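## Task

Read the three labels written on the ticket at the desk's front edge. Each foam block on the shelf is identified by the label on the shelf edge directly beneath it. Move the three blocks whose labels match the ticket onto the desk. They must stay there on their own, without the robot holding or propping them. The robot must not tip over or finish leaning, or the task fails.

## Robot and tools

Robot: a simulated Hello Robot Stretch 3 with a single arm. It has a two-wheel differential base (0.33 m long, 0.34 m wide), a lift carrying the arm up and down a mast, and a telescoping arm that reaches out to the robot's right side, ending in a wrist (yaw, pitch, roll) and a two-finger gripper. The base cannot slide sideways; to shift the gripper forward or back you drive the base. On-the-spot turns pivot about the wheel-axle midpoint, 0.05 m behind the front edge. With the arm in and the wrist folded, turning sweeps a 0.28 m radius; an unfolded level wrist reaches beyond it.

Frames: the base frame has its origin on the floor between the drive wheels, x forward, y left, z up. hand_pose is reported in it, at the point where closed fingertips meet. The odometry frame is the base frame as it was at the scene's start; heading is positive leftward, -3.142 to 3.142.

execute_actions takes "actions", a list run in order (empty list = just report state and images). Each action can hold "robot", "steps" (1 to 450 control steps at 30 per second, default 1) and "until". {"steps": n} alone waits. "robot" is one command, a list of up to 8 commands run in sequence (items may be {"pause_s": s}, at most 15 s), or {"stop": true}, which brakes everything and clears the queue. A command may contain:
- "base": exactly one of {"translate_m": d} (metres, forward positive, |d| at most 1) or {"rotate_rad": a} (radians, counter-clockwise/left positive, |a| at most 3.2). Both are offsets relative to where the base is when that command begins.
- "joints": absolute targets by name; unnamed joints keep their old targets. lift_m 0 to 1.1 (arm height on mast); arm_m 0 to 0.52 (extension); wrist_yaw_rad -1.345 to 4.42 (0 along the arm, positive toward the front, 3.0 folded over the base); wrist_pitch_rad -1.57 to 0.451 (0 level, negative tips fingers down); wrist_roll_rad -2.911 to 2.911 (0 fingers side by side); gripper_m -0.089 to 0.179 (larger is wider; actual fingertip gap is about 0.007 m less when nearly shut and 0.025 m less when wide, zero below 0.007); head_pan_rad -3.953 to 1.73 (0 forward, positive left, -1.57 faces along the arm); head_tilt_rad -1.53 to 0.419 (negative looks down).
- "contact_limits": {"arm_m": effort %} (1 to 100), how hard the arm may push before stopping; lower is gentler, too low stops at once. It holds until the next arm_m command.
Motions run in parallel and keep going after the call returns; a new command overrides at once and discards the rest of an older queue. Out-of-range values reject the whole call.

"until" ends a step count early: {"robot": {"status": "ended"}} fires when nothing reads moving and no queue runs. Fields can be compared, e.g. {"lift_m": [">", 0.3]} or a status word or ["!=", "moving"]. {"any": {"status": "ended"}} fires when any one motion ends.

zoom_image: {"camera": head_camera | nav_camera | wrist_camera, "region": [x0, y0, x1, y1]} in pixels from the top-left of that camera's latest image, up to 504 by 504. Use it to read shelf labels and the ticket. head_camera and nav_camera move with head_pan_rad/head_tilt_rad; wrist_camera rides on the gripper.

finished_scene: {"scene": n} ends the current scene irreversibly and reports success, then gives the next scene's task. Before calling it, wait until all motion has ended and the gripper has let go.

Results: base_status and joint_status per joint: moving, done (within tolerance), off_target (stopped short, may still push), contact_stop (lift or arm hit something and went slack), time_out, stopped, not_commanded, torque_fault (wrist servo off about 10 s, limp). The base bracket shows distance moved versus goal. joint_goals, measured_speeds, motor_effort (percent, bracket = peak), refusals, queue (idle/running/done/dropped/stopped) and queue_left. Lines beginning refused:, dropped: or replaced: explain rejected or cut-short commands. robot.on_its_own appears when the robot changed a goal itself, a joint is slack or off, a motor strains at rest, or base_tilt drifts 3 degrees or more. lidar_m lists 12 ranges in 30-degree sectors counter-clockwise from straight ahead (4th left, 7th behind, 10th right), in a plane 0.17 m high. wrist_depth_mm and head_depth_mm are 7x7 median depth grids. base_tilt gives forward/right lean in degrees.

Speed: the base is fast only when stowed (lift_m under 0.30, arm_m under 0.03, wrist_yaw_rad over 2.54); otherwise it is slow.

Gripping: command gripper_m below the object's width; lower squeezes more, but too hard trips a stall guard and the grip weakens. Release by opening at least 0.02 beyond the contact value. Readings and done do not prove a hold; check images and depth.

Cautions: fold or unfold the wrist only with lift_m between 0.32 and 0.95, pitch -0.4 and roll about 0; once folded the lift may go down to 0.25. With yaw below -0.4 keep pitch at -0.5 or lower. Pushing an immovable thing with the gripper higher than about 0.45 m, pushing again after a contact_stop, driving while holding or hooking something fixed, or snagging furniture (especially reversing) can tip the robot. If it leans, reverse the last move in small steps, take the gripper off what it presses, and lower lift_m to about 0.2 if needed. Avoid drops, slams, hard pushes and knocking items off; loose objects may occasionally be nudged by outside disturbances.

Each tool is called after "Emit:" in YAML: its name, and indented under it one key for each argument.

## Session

Emit:
execute_actions:
  actions:
    - {"robot":{"joints":{"head_tilt_rad":-0.3}},"steps":99,"until":{"robot":{"status":"ended"}}}

Emit:
execute_actions:
  actions:
    - {"robot":{"joints":{"head_pan_rad":-1.8}},"steps":99,"until":{"robot":{"status":"ended"}}}

Emit:
execute_actions:
  actions:
    - {"robot":{"joints":{"head_pan_rad":-3.6}},"steps":99,"until":{"robot":{"status":"ended"}}}

Scene clock: 0.73 s.
robot.base_odometry: x=+0.000 y=+0.000 heading=+0.000 (m, m, rad; robot's odometry frame)
robot.turned_by_wheels: +0.000 (rad since the last result)
robot.turned_by_imu: +0.000 (rad since the last result)
robot.base_tilt: forward=-1.5 right=+1.3 (deg)
robot.lidar_m: 2.32 2.03 2.02 1.80 1.57 0.97 1.49 1.72 1.72 2.04 2.73 2.87
robot.head_depth_mm: 3033 3222 3249 3306 2583 1885 1480 / 2946 3164 3450 3623 2586 1879 1459 / 2599 2813 3047 3293 2570 1846 1450 / 2384 2552 2694 2914 2554 1841 1445 / 2153 2312 2426 2622 2488 1836 1443 / 1990 2126 2208 2406 2458 1814 1442 / 1856 1956 2017 2197 2247 1796 1430
robot.base_status: not_commanded
robot.joint_positions: lift_m=+0.567 arm_m=+0.002 wrist_yaw_rad=+3.101 wrist_pitch_rad=-0.611 wrist_roll_rad=+0.016 gripper_m=+0.037 head_pan_rad=+0.011 head_tilt_rad=-0.296
robot.joint_goals: lift_m=+0.567 arm_m=+0.002 wrist_yaw_rad=+3.101 wrist_pitch_rad=-0.611 wrist_roll_rad=+0.016 gripper_m=+0.037 head_pan_rad=+0.011 head_tilt_rad=-0.300
robot.joint_status: lift_m=not_commanded arm_m=not_commanded wrist_yaw_rad=not_commanded wrist_pitch_rad=not_commanded wrist_roll_rad=not_commanded gripper_m=not_commanded head_pan_rad=not_commanded head_tilt_rad=done
robot.measured_speeds: translate_m=+0.000 rotate_rad=+0.000 lift_m=+0.000 arm_m=+0.000 wrist_yaw_rad=+0.000 wrist_pitch_rad=+0.000 wrist_roll_rad=+0.000 head_pan_rad=+0.000 head_tilt_rad=+0.000
robot: refusals=0 queue=done queue_left=0
robot.motor_effort: left_wheel=-1(1) right_wheel=+0(0) lift_m=+23(23) arm_m=-1(1) wrist_yaw_rad=+0(1) wrist_pitch_rad=+4(4) wrist_roll_rad=+0(0) gripper_m=+0(1) head_pan_rad=+1(0) head_tilt_rad=-1(21) (%)
robot.hand_pose: x=-0.0133 y=+0.0486 z=+0.5388 quat_wxyz=(+0.228, +0.684, +0.197, +0.664) (m; robot's base frame)
robot.wrist_depth_mm: - - - - - - - / - - - - - - - / - - - - - - - / 976 961 938 928 910 879 869 / 839 832 819 791 810 772 759 / 739 741 733 711 685 712 687 / 680 656 - - 640 615 620
pictures: head_camera (sideways: a quarter turn clockwise sets it upright), nav_camera (sideways: a quarter turn counterclockwise sets it upright), wrist_camera
Images, in order (width x height): head_camera 896x504, nav_camera 672x504, wrist_camera 644x364.

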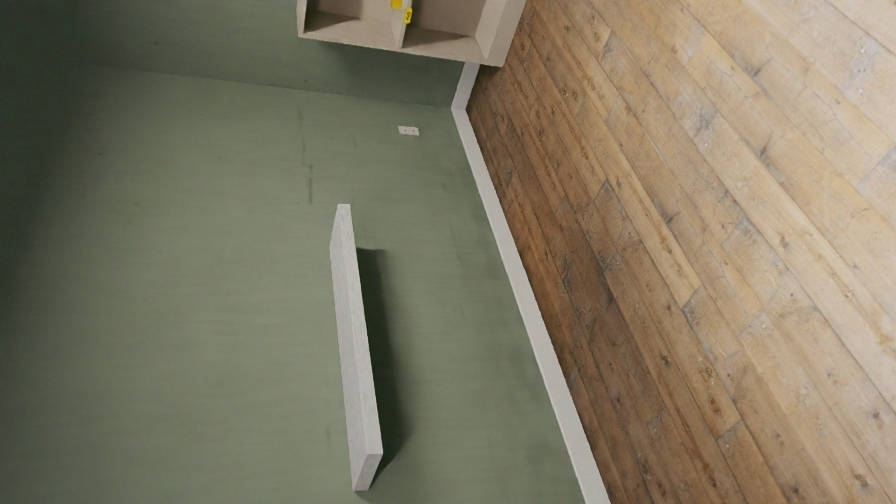

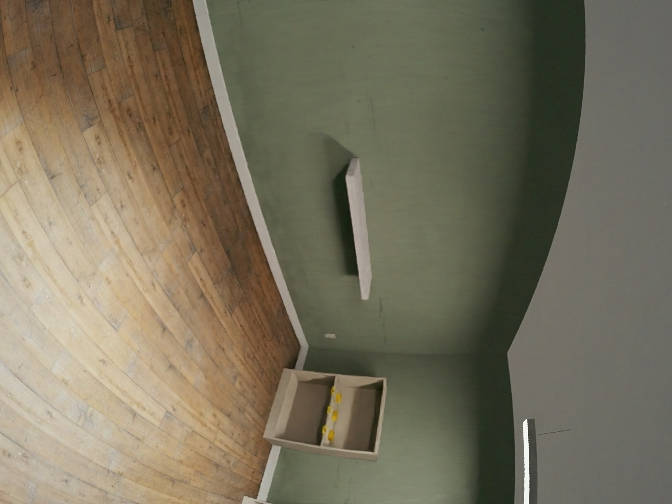

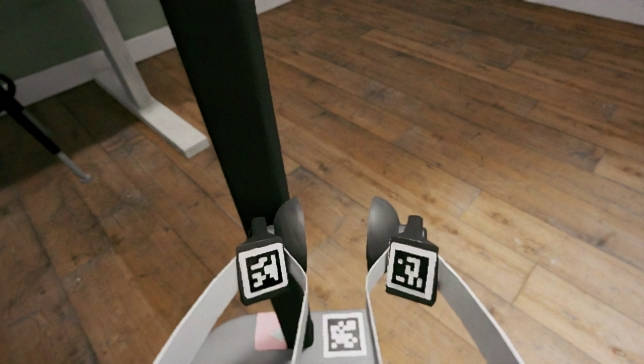

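Scene clock: 2.20 s.
robot.base_odometry: x=+0.000 y=+0.000 heading=+0.000 (m, m, rad; robot's odometry frame)
robot.turned_by_wheels: +0.000 (rad since the last result)
robot.turned_by_imu: +0.000 (rad since the last result)
robot.base_tilt: forward=-1.5 right=+1.3 (deg)
robot.lidar_m: 2.32 2.03 2.03 1.80 1.57 0.97 1.48 1.72 1.71 2.03 2.73 2.87
robot.head_depth_mm: 1494 1571 1649 1733 1807 1826 1473 / 1585 1667 1748 1849 1959 1872 1463 / 1689 1764 1873 1981 2079 1859 1451 / 1788 1899 1994 2160 2266 1848 1454 / 1923 2059 2160 2346 2422 1840 1449 / 2052 2210 2361 2578 2513 1827 1432 / 2229 2368 2577 2810 2460 1814 1432
robot.base_status: not_commanded
robot.joint_positions: lift_m=+0.567 arm_m=+0.002 wrist_yaw_rad=+3.101 wrist_pitch_rad=-0.611 wrist_roll_rad=+0.016 gripper_m=+0.037 head_pan_rad=-1.793 head_tilt_rad=-0.296
robot.joint_goals: lift_m=+0.567 arm_m=+0.002 wrist_yaw_rad=+3.101 wrist_pitch_rad=-0.611 wrist_roll_rad=+0.016 gripper_m=+0.037 head_pan_rad=-1.800 head_tilt_rad=-0.300
robot.joint_status: lift_m=not_commanded arm_m=not_commanded wrist_yaw_rad=not_commanded wrist_pitch_rad=not_commanded wrist_roll_rad=not_commanded gripper_m=not_commanded head_pan_rad=done head_tilt_rad=done
robot.measured_speeds: translate_m=+0.000 rotate_rad=+0.000 lift_m=+0.000 arm_m=+0.000 wrist_yaw_rad=+0.000 wrist_pitch_rad=+0.000 wrist_roll_rad=+0.000 head_pan_rad=+0.000 head_tilt_rad=+0.000
robot: refusals=0 queue=done queue_left=0
robot.motor_effort: left_wheel=-1(1) right_wheel=+0(0) lift_m=+22(23) arm_m=-1(0) wrist_yaw_rad=+1(0) wrist_pitch_rad=+4(4) wrist_roll_rad=+0(0) gripper_m=+0(0) head_pan_rad=-4(46) head_tilt_rad=-2(2) (%)
robot.hand_pose: x=-0.0133 y=+0.0486 z=+0.5388 quat_wxyz=(+0.228, +0.684, +0.197, +0.664) (m; robot's base frame)
robot.wrist_depth_mm: - - - - - - - / - - - - - - - / - - - - - - - / 956 942 931 915 893 882 889 / 833 834 816 798 807 775 763 / 754 740 725 712 676 684 686 / 667 648 - - 619 620 622
pictures: head_camera (sideways: a quarter turn clockwise sets it upright), nav_camera (sideways: a quarter turn counterclockwise sets it upright), wrist_camera
Images, in order (width x height): head_camera 896x504, nav_camera 672x504, wrist_camera 644x364.

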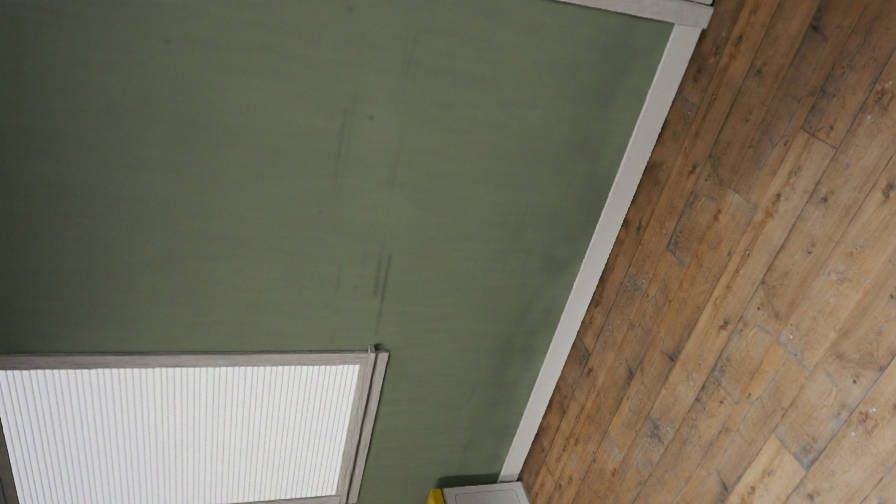

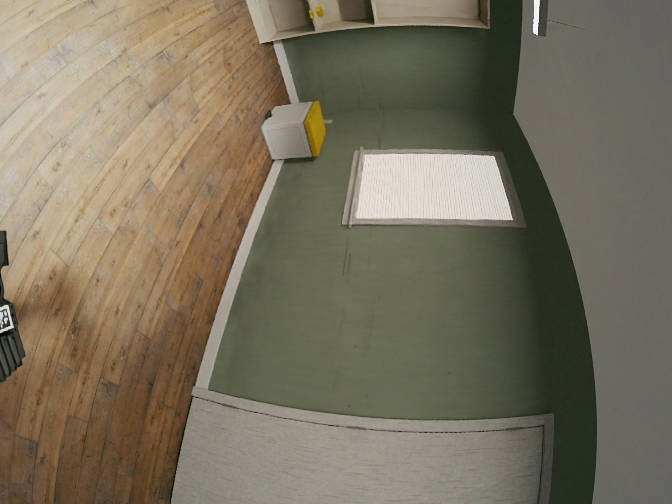

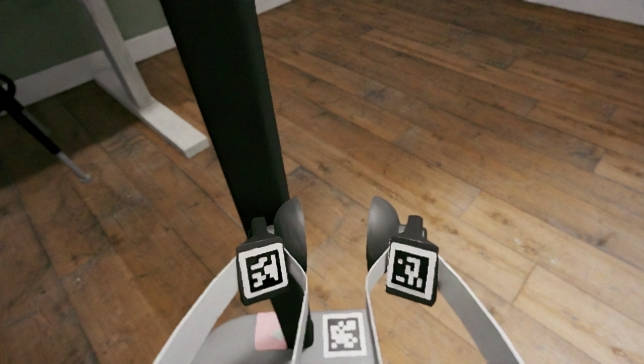

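Scene clock: 3.67 s.
robot.base_odometry: x=+0.000 y=+0.000 heading=+0.000 (m, m, rad; robot's odometry frame)
robot.turned_by_wheels: +0.000 (rad since the last result)
robot.turned_by_imu: +0.000 (rad since the last result)
robot.base_tilt: forward=-1.7 right=+1.3 (deg)
robot.lidar_m: 2.32 2.03 2.02 1.80 1.56 0.97 1.49 1.72 1.72 2.04 2.73 2.87
robot.head_depth_mm: 1273 1338 1429 1170 1613 1703 1482 / 1335 1406 1483 1144 1369 1726 1467 / 1380 1458 1543 1133 1321 1208 1370 / 1423 1505 1613 1122 1789 1655 1407 / 1475 1570 1665 1110 1926 1835 1444 / 1544 1651 1730 1091 2022 1811 1430 / 1610 1722 1810 1177 2055 1676 1421
robot.base_status: not_commanded
robot.joint_positions: lift_m=+0.567 arm_m=+0.002 wrist_yaw_rad=+3.101 wrist_pitch_rad=-0.611 wrist_roll_rad=+0.016 gripper_m=+0.037 head_pan_rad=-3.593 head_tilt_rad=-0.296
robot.joint_goals: lift_m=+0.567 arm_m=+0.002 wrist_yaw_rad=+3.101 wrist_pitch_rad=-0.611 wrist_roll_rad=+0.016 gripper_m=+0.037 head_pan_rad=-3.600 head_tilt_rad=-0.300
robot.joint_status: lift_m=not_commanded arm_m=not_commanded wrist_yaw_rad=not_commanded wrist_pitch_rad=not_commanded wrist_roll_rad=not_commanded gripper_m=not_commanded head_pan_rad=done head_tilt_rad=done
robot.measured_speeds: translate_m=+0.000 rotate_rad=+0.000 lift_m=+0.000 arm_m=+0.000 wrist_yaw_rad=+0.000 wrist_pitch_rad=+0.000 wrist_roll_rad=+0.000 head_pan_rad=+0.000 head_tilt_rad=+0.000
robot: refusals=0 queue=done queue_left=0
robot.motor_effort: left_wheel=-1(1) right_wheel=-1(0) lift_m=+24(23) arm_m=+0(1) wrist_yaw_rad=+1(0) wrist_pitch_rad=+4(4) wrist_roll_rad=+0(0) gripper_m=+0(1) head_pan_rad=-4(49) head_tilt_rad=-2(2) (%)
robot.hand_pose: x=-0.0133 y=+0.0486 z=+0.5388 quat_wxyz=(+0.228, +0.684, +0.197, +0.664) (m; robot's base frame)
robot.wrist_depth_mm: - - - - - - - / - - - - - - - / - - - - - - - / 980 934 935 912 880 896 870 / 835 833 805 793 803 784 775 / 732 732 721 702 685 708 676 / 661 657 - - 629 619 615
pictures: head_camera (sideways: a quarter turn clockwise sets it upright), nav_camera (sideways: a quarter turn counterclockwise sets it upright), wrist_camera
Images, in order (width x height): head_camera 896x504, nav_camera 672x504, wrist_camera 644x364.

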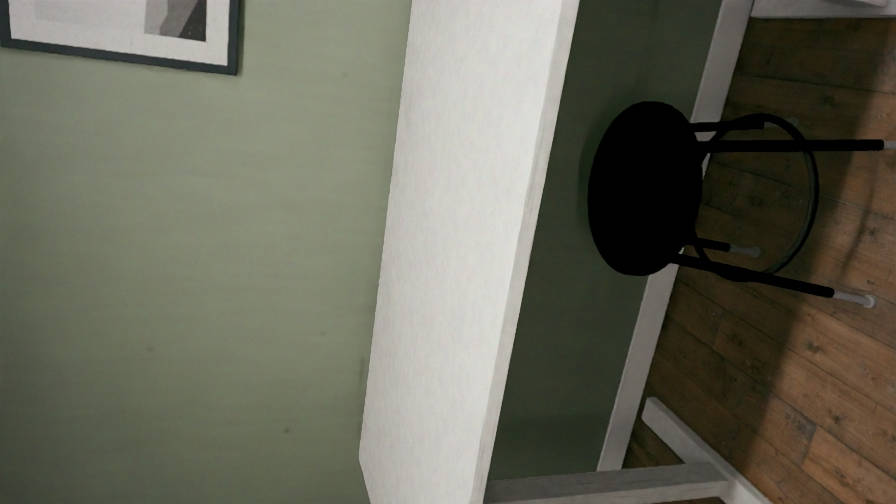

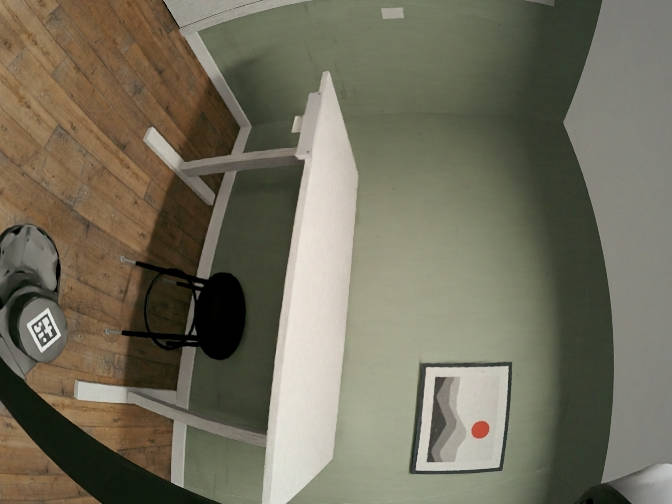

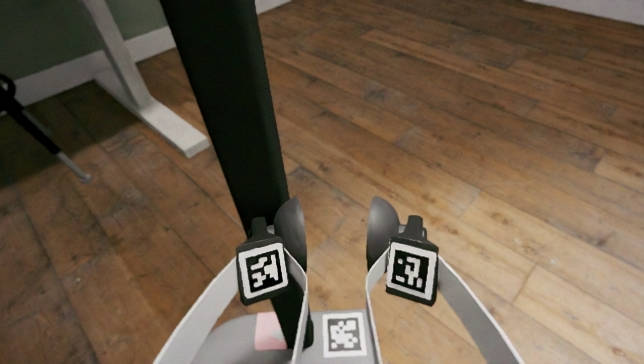

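Emit:
execute_actions:
  actions:
    - {"robot":[{"base":{"rotate_rad":-2.4},"joints":{"head_pan_rad":-1.57,"head_tilt_rad":-0.5,"wrist_pitch_rad":-0.4,"wrist_yaw_rad":0}},{"base":{"translate_m":0.9},"joints":{"wrist_pitch_rad":0.15,"lift_m":0.64,"gripper_m":0.15,"arm_m":0.3}}],"steps":450,"until":{"robot":{"status":"ended"}}}

Scene clock: 22.00 s.
robot.base_odometry: x=-0.664 y=-0.608 heading=-2.400 (m, m, rad; robot's odometry frame)
robot.turned_by_wheels: -2.400 (rad since the last result)
robot.turned_by_imu: -2.381 (rad since the last result)
robot.base_tilt: forward=-1.0 right=+1.0 (deg)
robot.lidar_m: 0.82 0.84 1.19 2.37 3.11 3.05 2.92 2.24 1.07 1.10 1.21 0.86
robot.head_depth_mm: 1294 1418 1118 1736 1830 1490 1280 / 1299 1419 1107 1734 1877 1569 1297 / 1295 1420 1093 829 1895 - 1260 / 1282 1415 1080 820 1902 1471 1257 / 1285 1412 1058 1206 1712 1491 1245 / 1295 1422 1046 1750 1884 1509 1248 / 1278 1415 1541 1748 1869 1493 1240
robot.base_status: moving (translate_m +0.9000 of +0.9000)
robot.joint_positions: lift_m=+0.639 arm_m=+0.300 wrist_yaw_rad=+0.002 wrist_pitch_rad=+0.127 wrist_roll_rad=+0.016 gripper_m=+0.150 head_pan_rad=-1.577 head_tilt_rad=-0.494
robot.joint_goals: lift_m=+0.640 arm_m=+0.300 wrist_yaw_rad=+0.000 wrist_pitch_rad=+0.150 wrist_roll_rad=+0.016 gripper_m=+0.150 head_pan_rad=-1.570 head_tilt_rad=-0.500
robot.joint_status: lift_m=done arm_m=done wrist_yaw_rad=done wrist_pitch_rad=done wrist_roll_rad=not_commanded gripper_m=done head_pan_rad=done head_tilt_rad=done
robot.measured_speeds: translate_m=+0.000 rotate_rad=+0.000 lift_m=+0.000 arm_m=+0.000 wrist_yaw_rad=+0.000 wrist_pitch_rad=+0.000 wrist_roll_rad=+0.000 head_pan_rad=+0.000 head_tilt_rad=+0.000
robot: refusals=0 queue=running queue_left=0
robot.motor_effort: left_wheel=+3(7) right_wheel=-3(5) lift_m=+34(35) arm_m=+2(3) wrist_yaw_rad=-1(2) wrist_pitch_rad=+7(7) wrist_roll_rad=+0(0) gripper_m=+1(81) head_pan_rad=+5(47) head_tilt_rad=-2(21) (%)
robot.hand_pose: x=-0.0208 y=-0.7018 z=+0.7866 quat_wxyz=(+0.700, -0.043, -0.711, +0.046) (m; robot's base frame)
robot.wrist_depth_mm: 260 197 200 203 202 209 281 / - 427 441 205 205 475 490 / - - 725 - - - 997 / - - - - - - - / - - - - - - - / - - - - - - 684 / 943 - - - - - -
pictures: head_camera (sideways: a quarter turn clockwise sets it upright), nav_camera (sideways: a quarter turn counterclockwise sets it upright), wrist_camera
Images, in order (width x height): head_camera 896x504, nav_camera 672x504, wrist_camera 644x364.

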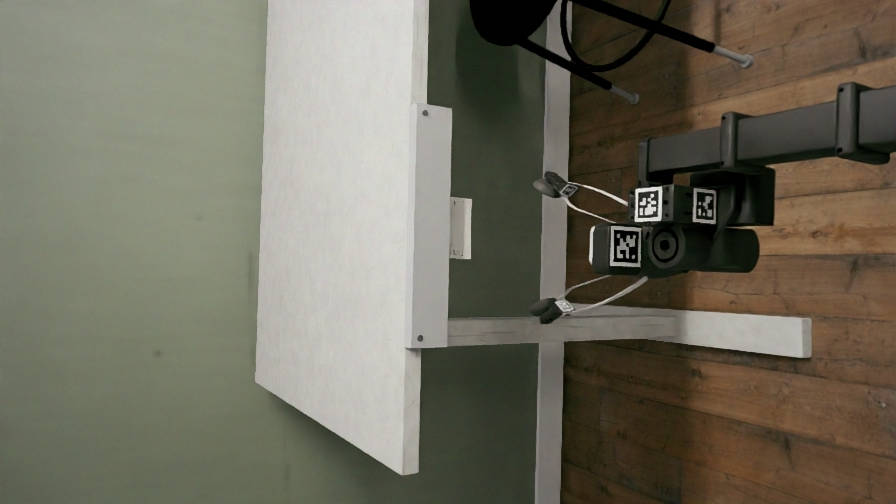

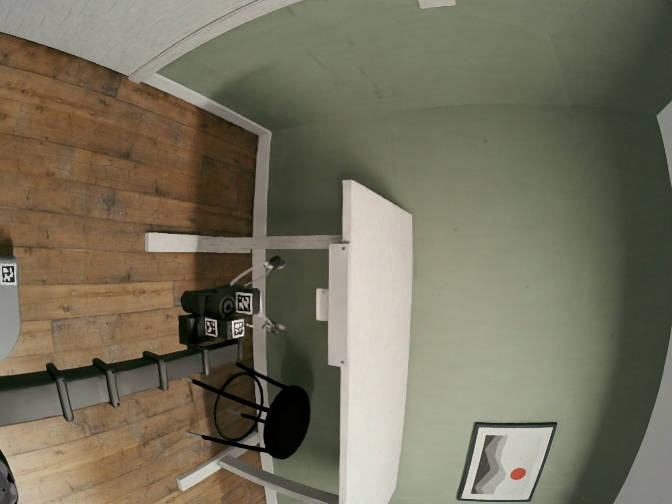

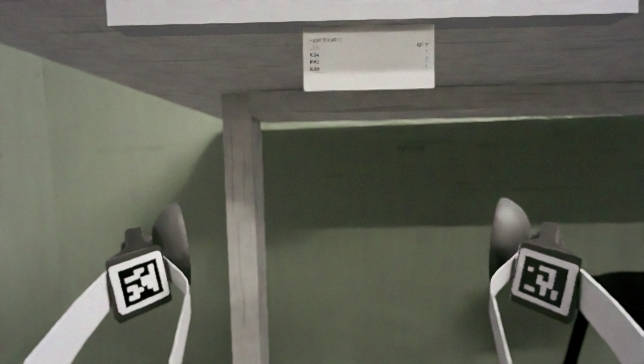

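Emit:
execute_actions:
  actions:
    - {"robot":{"joints":{"lift_m":0.675,"arm_m":0.41}},"steps":450,"until":{"robot":{"status":"ended"}}}

Scene clock: 25.60 s.
robot.base_odometry: x=-0.664 y=-0.608 heading=-2.400 (m, m, rad; robot's odometry frame)
robot.turned_by_wheels: +0.000 (rad since the last result)
robot.turned_by_imu: +0.001 (rad since the last result)
robot.base_tilt: forward=-1.7 right=+1.3 (deg)
robot.lidar_m: 0.83 0.84 1.18 2.36 3.10 3.04 2.92 2.24 1.08 1.10 1.21 0.86
robot.head_depth_mm: 1293 1421 1121 1720 1809 1503 1275 / 1293 1420 1109 1730 1890 1600 - / 1296 1419 1092 822 - 1489 1264 / 1288 1412 1079 819 - 1530 1259 / 1286 1414 1059 1206 1723 1497 1256 / 1283 1411 1059 1760 1889 1510 1246 / 1287 1419 1540 1752 1868 1500 1242
robot.base_status: done (translate_m +0.9000 of +0.9000)
robot.joint_positions: lift_m=+0.674 arm_m=+0.410 wrist_yaw_rad=+0.002 wrist_pitch_rad=+0.127 wrist_roll_rad=+0.016 gripper_m=+0.150 head_pan_rad=-1.577 head_tilt_rad=-0.494
robot.joint_goals: lift_m=+0.675 arm_m=+0.410 wrist_yaw_rad=+0.000 wrist_pitch_rad=+0.150 wrist_roll_rad=+0.016 gripper_m=+0.150 head_pan_rad=-1.570 head_tilt_rad=-0.500
robot.joint_status: lift_m=done arm_m=done wrist_yaw_rad=done wrist_pitch_rad=done wrist_roll_rad=not_commanded gripper_m=done head_pan_rad=done head_tilt_rad=done
robot.measured_speeds: translate_m=+0.000 rotate_rad=+0.000 lift_m=+0.000 arm_m=+0.000 wrist_yaw_rad=+0.000 wrist_pitch_rad=+0.000 wrist_roll_rad=+0.000 head_pan_rad=+0.000 head_tilt_rad=+0.000
robot: refusals=0 queue=done queue_left=0
robot.motor_effort: left_wheel=+2(2) right_wheel=-3(4) lift_m=+34(35) arm_m=+3(0) wrist_yaw_rad=-1(1) wrist_pitch_rad=+7(7) wrist_roll_rad=+0(0) gripper_m=+0(1) head_pan_rad=+4(4) head_tilt_rad=-3(3) (%)
robot.hand_pose: x=-0.0208 y=-0.8118 z=+0.8216 quat_wxyz=(+0.700, -0.043, -0.711, +0.046) (m; robot's base frame)
robot.wrist_depth_mm: 186 175 177 97 96 96 189 / 282 286 294 98 98 98 326 / 922 908 448 99 99 99 532 / 937 935 498 902 900 901 887 / 942 940 492 919 932 889 886 / 979 - 482 917 937 917 906 / 909 956 954 950 930 935 927
pictures: head_camera (sideways: a quarter turn clockwise sets it upright), nav_camera (sideways: a quarter turn counterclockwise sets it upright), wrist_camera
Images, in order (width x height): head_camera 896x504, nav_camera 672x504, wrist_camera 644x364.

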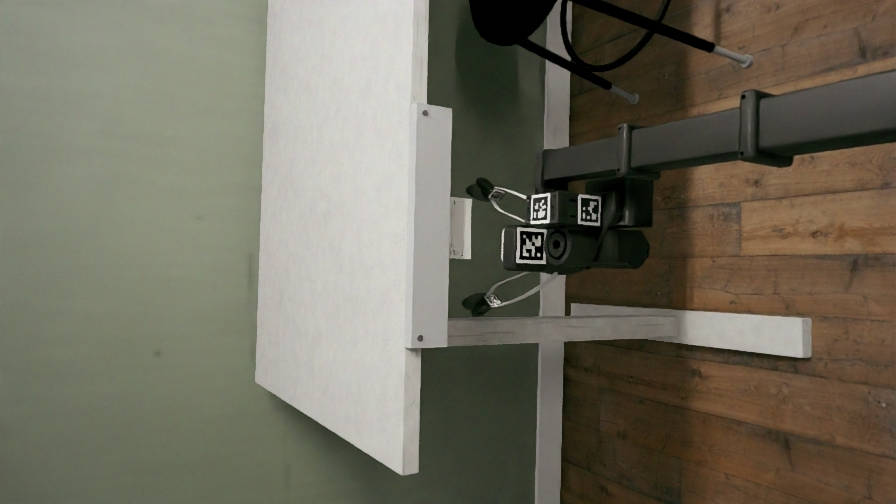

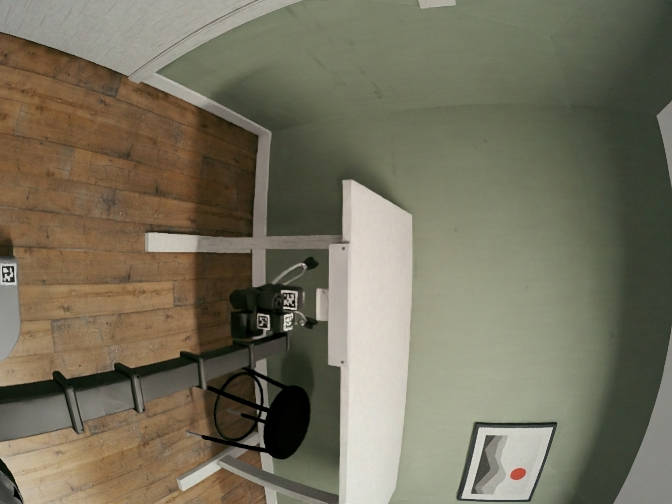

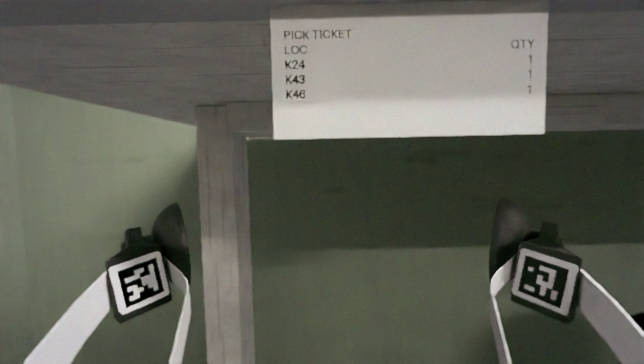

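Emit:
execute_actions:
  actions:
    - {"robot":[{"joints":{"lift_m":0.6,"arm_m":0.0,"gripper_m":0.05,"wrist_pitch_rad":-0.09}},{"joints":{"wrist_yaw_rad":2.65,"lift_m":0.28,"head_tilt_rad":-0.7},"base":{"rotate_rad":1.927}},{"base":{"translate_m":1}},{"base":{"translate_m":1}},{"base":{"translate_m":0.39}},{"base":{"rotate_rad":1.238}},{"joints":{"wrist_yaw_rad":0,"lift_m":0.45,"gripper_m":0.15}}],"steps":450,"until":{"robot":{"status":"ended"}}}
    - {"steps":450,"until":{"robot":{"status":"ended"}}}

Scene clock: 56.20 s.
robot.base_odometry: x=+1.464 y=-1.697 heading=+0.765 (m, m, rad; robot's odometry frame)
robot.turned_by_wheels: +3.165 (rad since the last result)
robot.turned_by_imu: +3.147 (rad since the last result)
robot.base_tilt: forward=-1.8 right=+1.2 (deg)
robot.lidar_m: 2.14 2.22 3.02 3.17 2.32 1.69 1.20 1.25 0.86 0.82 0.66 1.08
robot.head_depth_mm: 745 716 979 1090 1325 1290 1158 / 741 707 971 1099 1370 1281 1161 / 740 700 968 1068 1354 1290 1158 / 739 691 971 1085 1349 1276 1195 / 738 684 963 1074 1349 1266 1144 / 737 674 918 959 1110 1288 1144 / 581 598 972 1225 1447 1310 1136
robot.base_status: done (rotate_rad +1.2378 of +1.2380)
robot.joint_positions: lift_m=+0.449 arm_m=+0.003 wrist_yaw_rad=+0.004 wrist_pitch_rad=-0.106 wrist_roll_rad=+0.016 gripper_m=+0.150 head_pan_rad=-1.577 head_tilt_rad=-0.692
robot.joint_goals: lift_m=+0.450 arm_m=+0.000 wrist_yaw_rad=+0.000 wrist_pitch_rad=-0.090 wrist_roll_rad=+0.016 gripper_m=+0.150 head_pan_rad=-1.570 head_tilt_rad=-0.700
robot.joint_status: lift_m=done arm_m=done wrist_yaw_rad=done wrist_pitch_rad=done wrist_roll_rad=not_commanded gripper_m=done head_pan_rad=done head_tilt_rad=done
robot.measured_speeds: translate_m=+0.000 rotate_rad=+0.000 lift_m=+0.000 arm_m=+0.000 wrist_yaw_rad=+0.000 wrist_pitch_rad=+0.000 wrist_roll_rad=+0.000 head_pan_rad=+0.000 head_tilt_rad=+0.000
robot: refusals=0 queue=done queue_left=0
robot.motor_effort: left_wheel=-4(10) right_wheel=+2(9) lift_m=+34(38) arm_m=-3(6) wrist_yaw_rad=-2(5) wrist_pitch_rad=+5(8) wrist_roll_rad=+0(0) gripper_m=+0(82) head_pan_rad=+4(4) head_tilt_rad=-4(21) (%)
robot.hand_pose: x=-0.0205 y=-0.3999 z=+0.5370 quat_wxyz=(+0.701, +0.039, -0.712, -0.037) (m; robot's base frame)
robot.wrist_depth_mm: 672 418 592 604 587 594 605 / 696 454 620 618 612 619 576 / 725 425 499 396 440 419 480 / 769 481 661 689 678 681 672 / 789 805 710 721 714 719 679 / 855 - 711 757 764 742 618 / 825 816 622 671 670 665 646
pictures: head_camera (sideways: a quarter turn clockwise sets it upright), nav_camera (sideways: a quarter turn counterclockwise sets it upright), wrist_camera
Images, in order (width x height): head_camera 896x504, nav_camera 672x504, wrist_camera 644x364.

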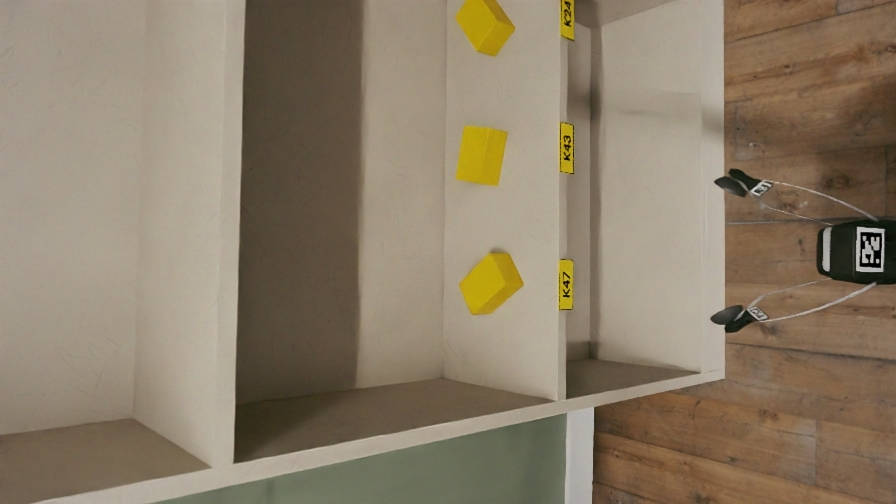

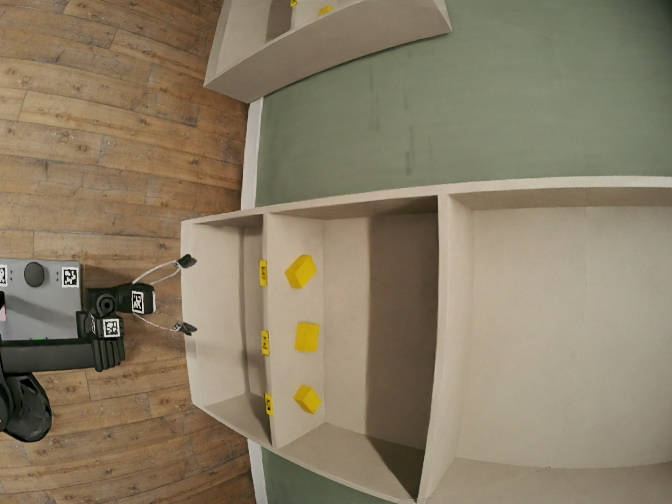

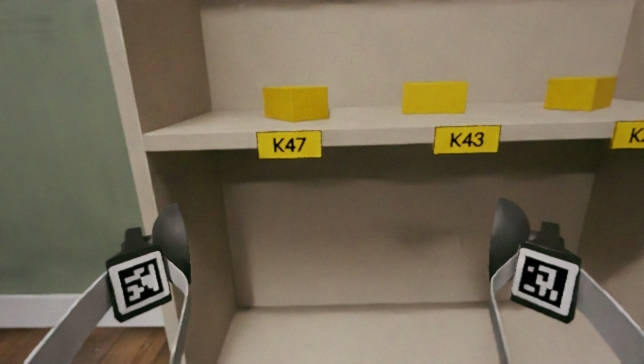

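Emit:
execute_actions:
  actions:
    - {"robot":{"base":{"translate_m":-0.145},"joints":{"lift_m":0.5,"arm_m":0.29}},"steps":450,"until":{"robot":{"status":"ended"}}}

Scene clock: 61.90 s.
robot.base_odometry: x=+1.359 y=-1.797 heading=+0.765 (m, m, rad; robot's odometry frame)
robot.turned_by_wheels: +0.000 (rad since the last result)
robot.turned_by_imu: +0.001 (rad since the last result)
robot.base_tilt: forward=-1.7 right=+1.3 (deg)
robot.lidar_m: 2.28 2.38 3.22 3.39 2.11 1.54 1.06 1.10 0.77 0.90 0.72 1.19
robot.head_depth_mm: 746 717 980 1064 1050 1297 1166 / 743 707 982 1078 1354 1288 1170 / 745 699 976 1090 1178 1261 1159 / 741 689 970 1067 990 1278 1155 / 743 681 967 1080 1350 1273 1147 / 739 674 968 1059 1341 1267 1139 / 739 667 942 1032 1003 1272 1138
robot.base_status: done (translate_m -0.1450 of -0.1450)
robot.joint_positions: lift_m=+0.499 arm_m=+0.290 wrist_yaw_rad=+0.002 wrist_pitch_rad=-0.106 wrist_roll_rad=+0.016 gripper_m=+0.150 head_pan_rad=-1.577 head_tilt_rad=-0.692
robot.joint_goals: lift_m=+0.500 arm_m=+0.290 wrist_yaw_rad=+0.000 wrist_pitch_rad=-0.090 wrist_roll_rad=+0.016 gripper_m=+0.150 head_pan_rad=-1.570 head_tilt_rad=-0.700
robot.joint_status: lift_m=done arm_m=done wrist_yaw_rad=done wrist_pitch_rad=done wrist_roll_rad=not_commanded gripper_m=done head_pan_rad=done head_tilt_rad=done
robot.measured_speeds: translate_m=+0.000 rotate_rad=+0.000 lift_m=+0.000 arm_m=+0.000 wrist_yaw_rad=+0.000 wrist_pitch_rad=+0.000 wrist_roll_rad=+0.000 head_pan_rad=+0.000 head_tilt_rad=+0.000
robot: refusals=0 queue=done queue_left=0
robot.motor_effort: left_wheel=-4(7) right_wheel=+3(3) lift_m=+34(33) arm_m=+3(6) wrist_yaw_rad=+0(3) wrist_pitch_rad=+5(5) wrist_roll_rad=+0(0) gripper_m=+1(0) head_pan_rad=+4(4) head_tilt_rad=-4(4) (%)
robot.hand_pose: x=-0.0209 y=-0.6868 z=+0.5870 quat_wxyz=(+0.701, +0.038, -0.712, -0.037) (m; robot's base frame)
robot.wrist_depth_mm: 338 339 341 340 339 338 341 / 357 355 353 354 353 353 350 / 373 370 373 374 373 370 368 / 231 375 367 240 294 340 241 / 212 241 249 240 234 250 231 / 192 - 185 184 181 174 184 / - 151 149 148 146 144 140
pictures: head_camera (sideways: a quarter turn clockwise sets it upright), nav_camera (sideways: a quarter turn counterclockwise sets it upright), wrist_camera
Images, in order (width x height): head_camera 896x504, nav_camera 672x504, wrist_camera 644x364.

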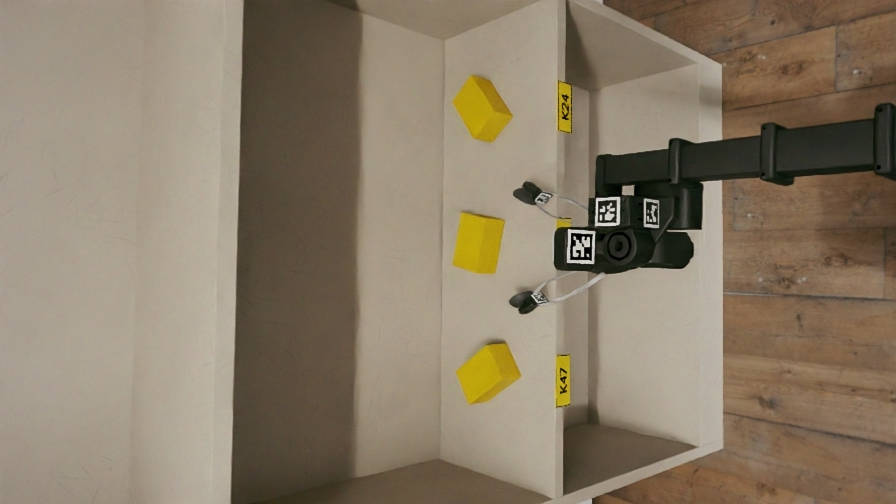

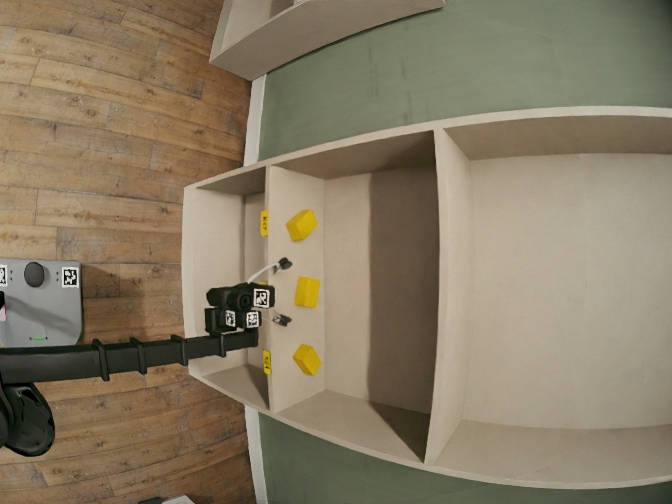

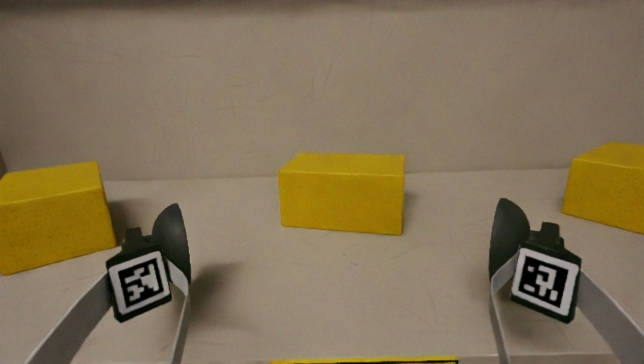

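Emit:
execute_actions:
  actions:
    - {"robot":[{"joints":{"lift_m":0.488,"arm_m":0.39}},{"joints":{"gripper_m":0.04}},{"joints":{"lift_m":0.515}},{"joints":{"arm_m":0.0}}],"steps":450,"until":{"robot":{"status":"ended"}}}

Emit:
execute_actions:
  actions:
    - {"robot":[{"joints":{"wrist_yaw_rad":2.65,"lift_m":0.28},"base":{"rotate_rad":1.58}},{"base":{"translate_m":1}},{"base":{"translate_m":1}},{"base":{"translate_m":0.4}},{"base":{"rotate_rad":1.58}},{"joints":{"wrist_yaw_rad":0,"lift_m":0.93,"head_tilt_rad":-0.5}},{"joints":{"arm_m":0.31}}],"steps":450,"until":{"robot":{"status":"ended"}}}
    - {"steps":450,"until":{"robot":{"status":"ended"}}}

Scene clock: 74.97 s.
robot.base_odometry: x=+1.359 y=-1.797 heading=+0.765 (m, m, rad; robot's odometry frame)
robot.turned_by_wheels: +0.000 (rad since the last result)
robot.turned_by_imu: +0.002 (rad since the last result)
robot.base_tilt: forward=-1.7 right=+1.2 (deg)
robot.lidar_m: 2.29 2.37 3.22 3.37 2.11 1.53 1.06 1.10 0.77 0.90 0.72 1.20
robot.head_depth_mm: 748 717 981 1069 1054 1293 1163 / 746 706 975 1069 1359 1281 1158 / 742 698 974 1092 1370 1278 1155 / 741 689 975 1077 1348 728 - / 741 684 969 1083 1348 1271 1148 / 740 674 965 1063 1344 1266 1145 / 738 667 943 1030 1001 1267 1136
robot.base_status: done (translate_m -0.1450 of -0.1450)
robot.joint_positions: lift_m=+0.514 arm_m=+0.003 wrist_yaw_rad=+0.002 wrist_pitch_rad=-0.108 wrist_roll_rad=+0.016 gripper_m=+0.044 head_pan_rad=-1.577 head_tilt_rad=-0.692
robot.joint_goals: lift_m=+0.515 arm_m=+0.000 wrist_yaw_rad=+0.000 wrist_pitch_rad=-0.090 wrist_roll_rad=+0.016 gripper_m=+0.043 head_pan_rad=-1.570 head_tilt_rad=-0.700
robot.joint_status: lift_m=done arm_m=done wrist_yaw_rad=done wrist_pitch_rad=done wrist_roll_rad=not_commanded gripper_m=done head_pan_rad=done head_tilt_rad=done
robot.measured_speeds: translate_m=+0.000 rotate_rad=+0.000 lift_m=+0.000 arm_m=+0.000 wrist_yaw_rad=+0.000 wrist_pitch_rad=+0.000 wrist_roll_rad=+0.000 head_pan_rad=+0.000 head_tilt_rad=+0.000
robot: refusals=0 queue=done queue_left=0
robot.motor_effort: left_wheel=-4(4) right_wheel=+3(2) lift_m=+34(36) arm_m=-3(1) wrist_yaw_rad=+0(0) wrist_pitch_rad=+6(6) wrist_roll_rad=+0(0) gripper_m=-20(95) head_pan_rad=+4(4) head_tilt_rad=-4(4) (%)
robot.hand_pose: x=-0.0210 y=-0.3998 z=+0.6014 quat_wxyz=(+0.701, +0.039, -0.712, -0.038) (m; robot's base frame)
robot.wrist_depth_mm: 446 595 589 600 601 599 488 / 440 621 617 626 628 635 485 / 441 611 628 653 635 605 496 / 432 479 421 176 417 434 450 / 494 643 143 136 128 691 496 / 833 587 153 143 134 661 522 / 877 695 776 752 721 718 526
pictures: head_camera (sideways: a quarter turn clockwise sets it upright), nav_camera (sideways: a quarter turn counterclockwise sets it upright), wrist_camera
Images, in order (width x height): head_camera 896x504, nav_camera 672x504, wrist_camera 644x364.

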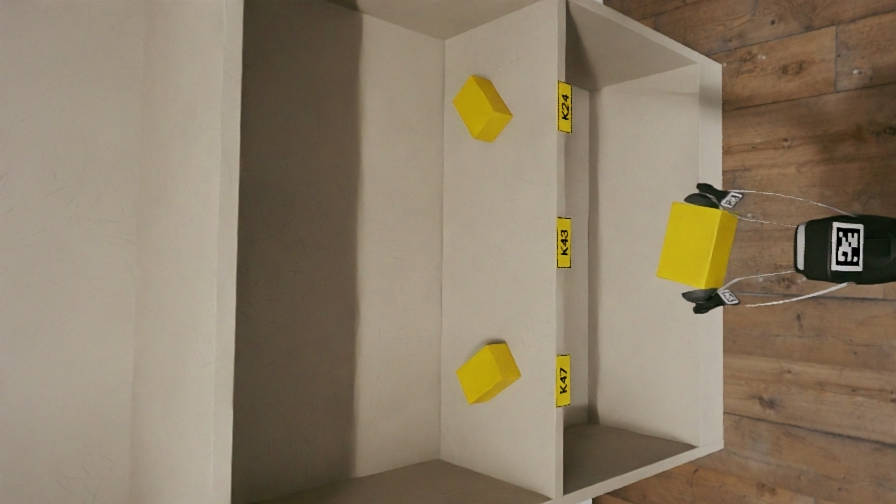

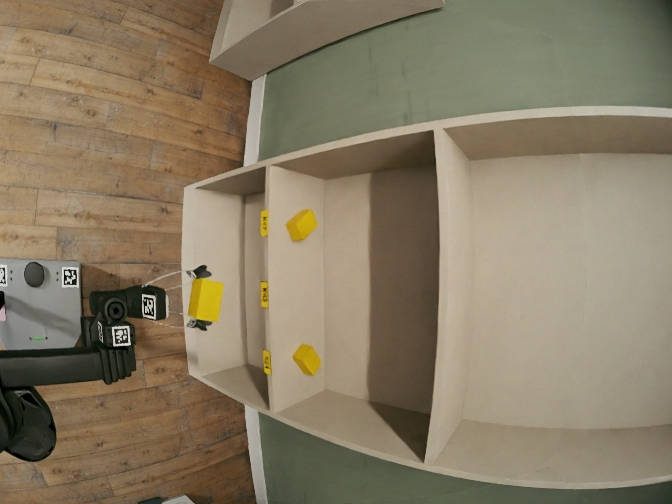

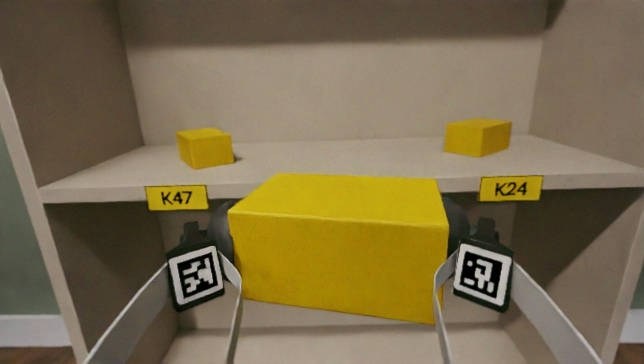

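Scene clock: 104.00 s.
robot.base_odometry: x=-0.318 y=-0.081 heading=-2.359 (m, m, rad; robot's odometry frame)
robot.turned_by_wheels: +3.160 (rad since the last result)
robot.turned_by_imu: +3.141 (rad since the last result)
robot.base_tilt: forward=-1.7 right=+1.4 (deg)
robot.lidar_m: 1.48 1.52 2.11 3.02 3.19 2.37 2.26 2.03 1.07 0.81 1.21 1.53
robot.head_depth_mm: 1153 1288 1076 778 - 1408 1234 / 1155 1291 1154 - 1779 1476 1265 / 1167 1283 1237 - 1707 1466 1260 / 1168 1284 1123 756 1122 1499 1247 / 1172 1285 1020 745 1151 1409 1249 / 1169 1286 1003 740 1760 1486 1243 / 1165 1278 994 734 1766 1476 1234
robot.base_status: done (rotate_rad +1.5798 of +1.5800)
robot.joint_positions: lift_m=+0.929 arm_m=+0.310 wrist_yaw_rad=+0.002 wrist_pitch_rad=-0.109 wrist_roll_rad=+0.016 gripper_m=+0.044 head_pan_rad=-1.577 head_tilt_rad=-0.508
robot.joint_goals: lift_m=+0.930 arm_m=+0.310 wrist_yaw_rad=+0.000 wrist_pitch_rad=-0.090 wrist_roll_rad=+0.016 gripper_m=+0.043 head_pan_rad=-1.570 head_tilt_rad=-0.500
robot.joint_status: lift_m=done arm_m=done wrist_yaw_rad=done wrist_pitch_rad=done wrist_roll_rad=not_commanded gripper_m=done head_pan_rad=done head_tilt_rad=done
robot.measured_speeds: translate_m=+0.000 rotate_rad=+0.000 lift_m=+0.000 arm_m=+0.000 wrist_yaw_rad=+0.000 wrist_pitch_rad=+0.000 wrist_roll_rad=+0.000 head_pan_rad=+0.000 head_tilt_rad=+0.000
robot: refusals=0 queue=done queue_left=0
robot.motor_effort: left_wheel=-4(10) right_wheel=+3(8) lift_m=+34(36) arm_m=+3(5) wrist_yaw_rad=-2(4) wrist_pitch_rad=+6(6) wrist_roll_rad=+0(0) gripper_m=-21(20) head_pan_rad=+4(4) head_tilt_rad=+4(19) (%)
robot.hand_pose: x=-0.0209 y=-0.7067 z=+1.0163 quat_wxyz=(+0.701, +0.039, -0.712, -0.038) (m; robot's base frame)
robot.wrist_depth_mm: 784 787 799 783 772 773 779 / 834 844 815 813 811 819 805 / 863 836 864 852 774 761 856 / 480 469 454 176 389 424 412 / 318 314 144 136 128 297 284 / 238 236 153 142 134 233 219 / 189 186 187 184 175 180 179
pictures: head_camera (sideways: a quarter turn clockwise sets it upright), nav_camera (sideways: a quarter turn counterclockwise sets it upright), wrist_camera
Images, in order (width x height): head_camera 896x504, nav_camera 672x504, wrist_camera 644x364.

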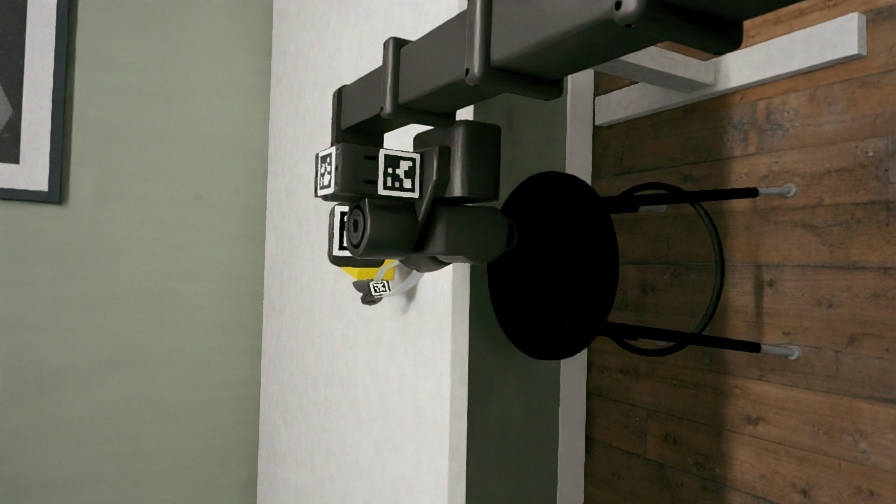

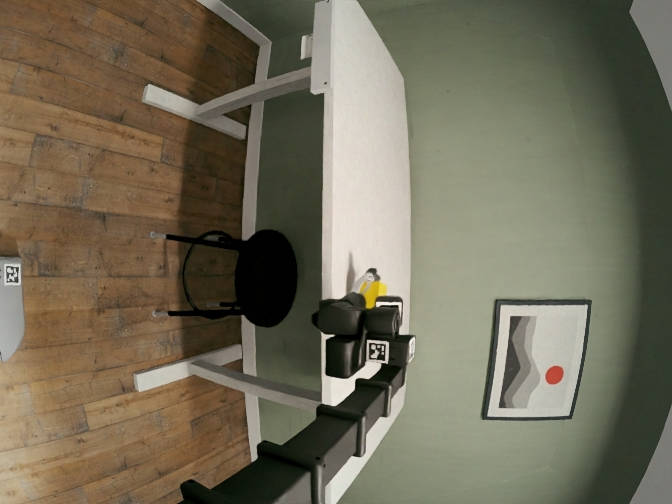

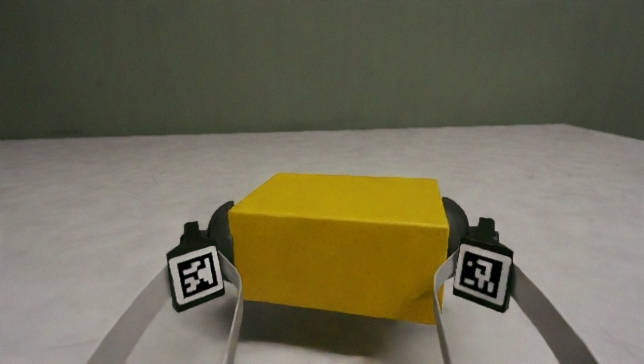

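Emit:
execute_actions:
  actions:
    - {"robot":[{"joints":{"lift_m":0.894,"arm_m":0.35}},{"joints":{"gripper_m":0.13}},{"joints":{"arm_m":0.0}},{"joints":{"wrist_yaw_rad":2.65,"lift_m":0.28,"gripper_m":0.05,"head_tilt_rad":-0.7},"base":{"rotate_rad":1.651}},{"base":{"translate_m":1}},{"base":{"translate_m":1}},{"base":{"translate_m":0.506}},{"base":{"rotate_rad":1.107}}],"steps":450,"until":{"robot":{"status":"ended"}}}
    - {"steps":450,"until":{"robot":{"status":"ended"}}}
    - {"robot":[{"joints":{"wrist_yaw_rad":-0.38,"lift_m":0.49,"gripper_m":0.15}},{"joints":{"arm_m":0.3}}],"steps":450,"until":{"robot":{"status":"ended"}}}

Scene clock: 149.30 s.
robot.base_odometry: x=+1.586 y=-1.710 heading=+0.399 (m, m, rad; robot's odometry frame)
robot.turned_by_wheels: +2.758 (rad since the last result)
robot.turned_by_imu: +2.745 (rad since the last result)
robot.base_tilt: forward=-1.7 right=+1.3 (deg)
robot.lidar_m: 1.00 2.11 2.29 3.41 3.45 2.11 1.67 1.22 0.81 0.81 0.56 0.93
robot.head_depth_mm: 736 728 842 996 1611 1352 1162 / 789 707 985 1060 1214 1324 1161 / 755 657 1006 1090 995 - 1152 / 719 649 952 1067 966 1247 1149 / 689 642 890 1022 933 1220 1149 / 659 634 845 985 905 1217 1123 / 633 627 806 926 869 1180 1099
robot.base_status: done (rotate_rad +1.1068 of +1.1070)
robot.joint_positions: lift_m=+0.489 arm_m=+0.300 wrist_yaw_rad=-0.378 wrist_pitch_rad=-0.109 wrist_roll_rad=+0.016 gripper_m=+0.150 head_pan_rad=-1.577 head_tilt_rad=-0.692
robot.joint_goals: lift_m=+0.490 arm_m=+0.300 wrist_yaw_rad=-0.380 wrist_pitch_rad=-0.090 wrist_roll_rad=+0.016 gripper_m=+0.150 head_pan_rad=-1.570 head_tilt_rad=-0.700
robot.joint_status: lift_m=done arm_m=done wrist_yaw_rad=done wrist_pitch_rad=done wrist_roll_rad=not_commanded gripper_m=done head_pan_rad=done head_tilt_rad=done
robot.measured_speeds: translate_m=+0.000 rotate_rad=+0.000 lift_m=+0.000 arm_m=+0.000 wrist_yaw_rad=+0.000 wrist_pitch_rad=+0.000 wrist_roll_rad=+0.000 head_pan_rad=+0.000 head_tilt_rad=+0.000
robot: refusals=0 queue=done queue_left=0
robot.motor_effort: left_wheel=-4(10) right_wheel=+2(7) lift_m=+34(34) arm_m=+3(3) wrist_yaw_rad=-1(3) wrist_pitch_rad=+6(6) wrist_roll_rad=+0(0) gripper_m=+1(79) head_pan_rad=+4(4) head_tilt_rad=-4(19) (%)
robot.hand_pose: x=-0.1144 y=-0.6789 z=+0.5763 quat_wxyz=(+0.681, -0.096, -0.706, -0.170) (m; robot's base frame)
robot.wrist_depth_mm: 257 292 349 400 333 277 - / 261 300 361 413 348 287 - / 270 308 369 427 357 302 - / 273 309 278 270 314 304 - / 231 244 224 220 216 244 - / 181 - 169 166 181 349 - / - 137 135 139 394 766 825
pictures: head_camera (sideways: a quarter turn clockwise sets it upright), nav_camera (sideways: a quarter turn counterclockwise sets it upright), wrist_camera
Images, in order (width x height): head_camera 896x504, nav_camera 672x504, wrist_camera 644x364.

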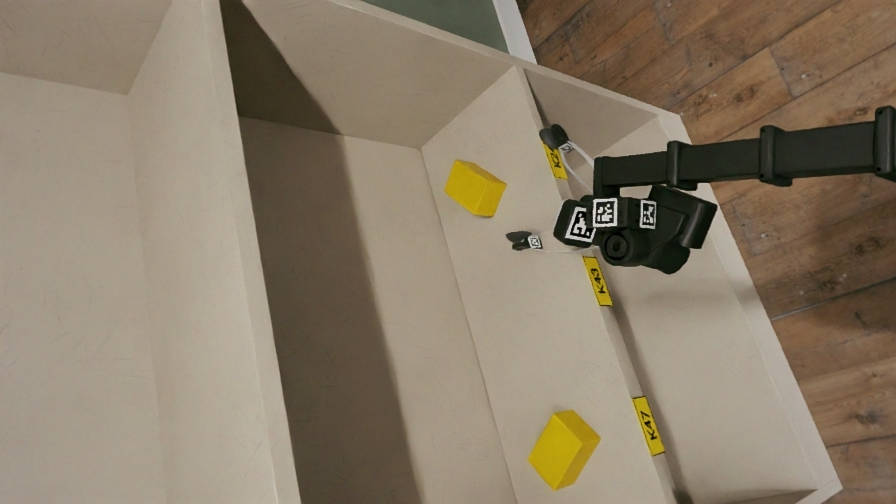

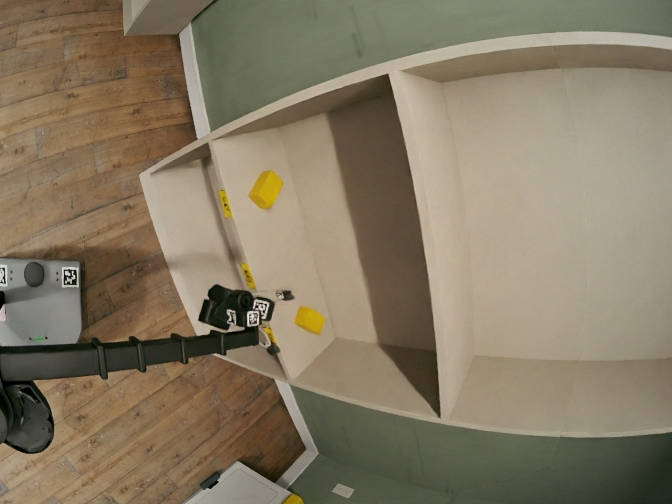

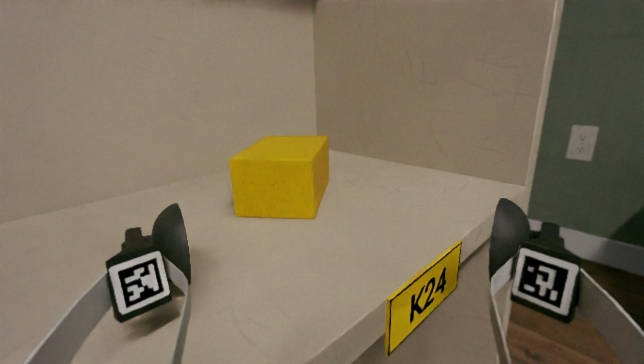

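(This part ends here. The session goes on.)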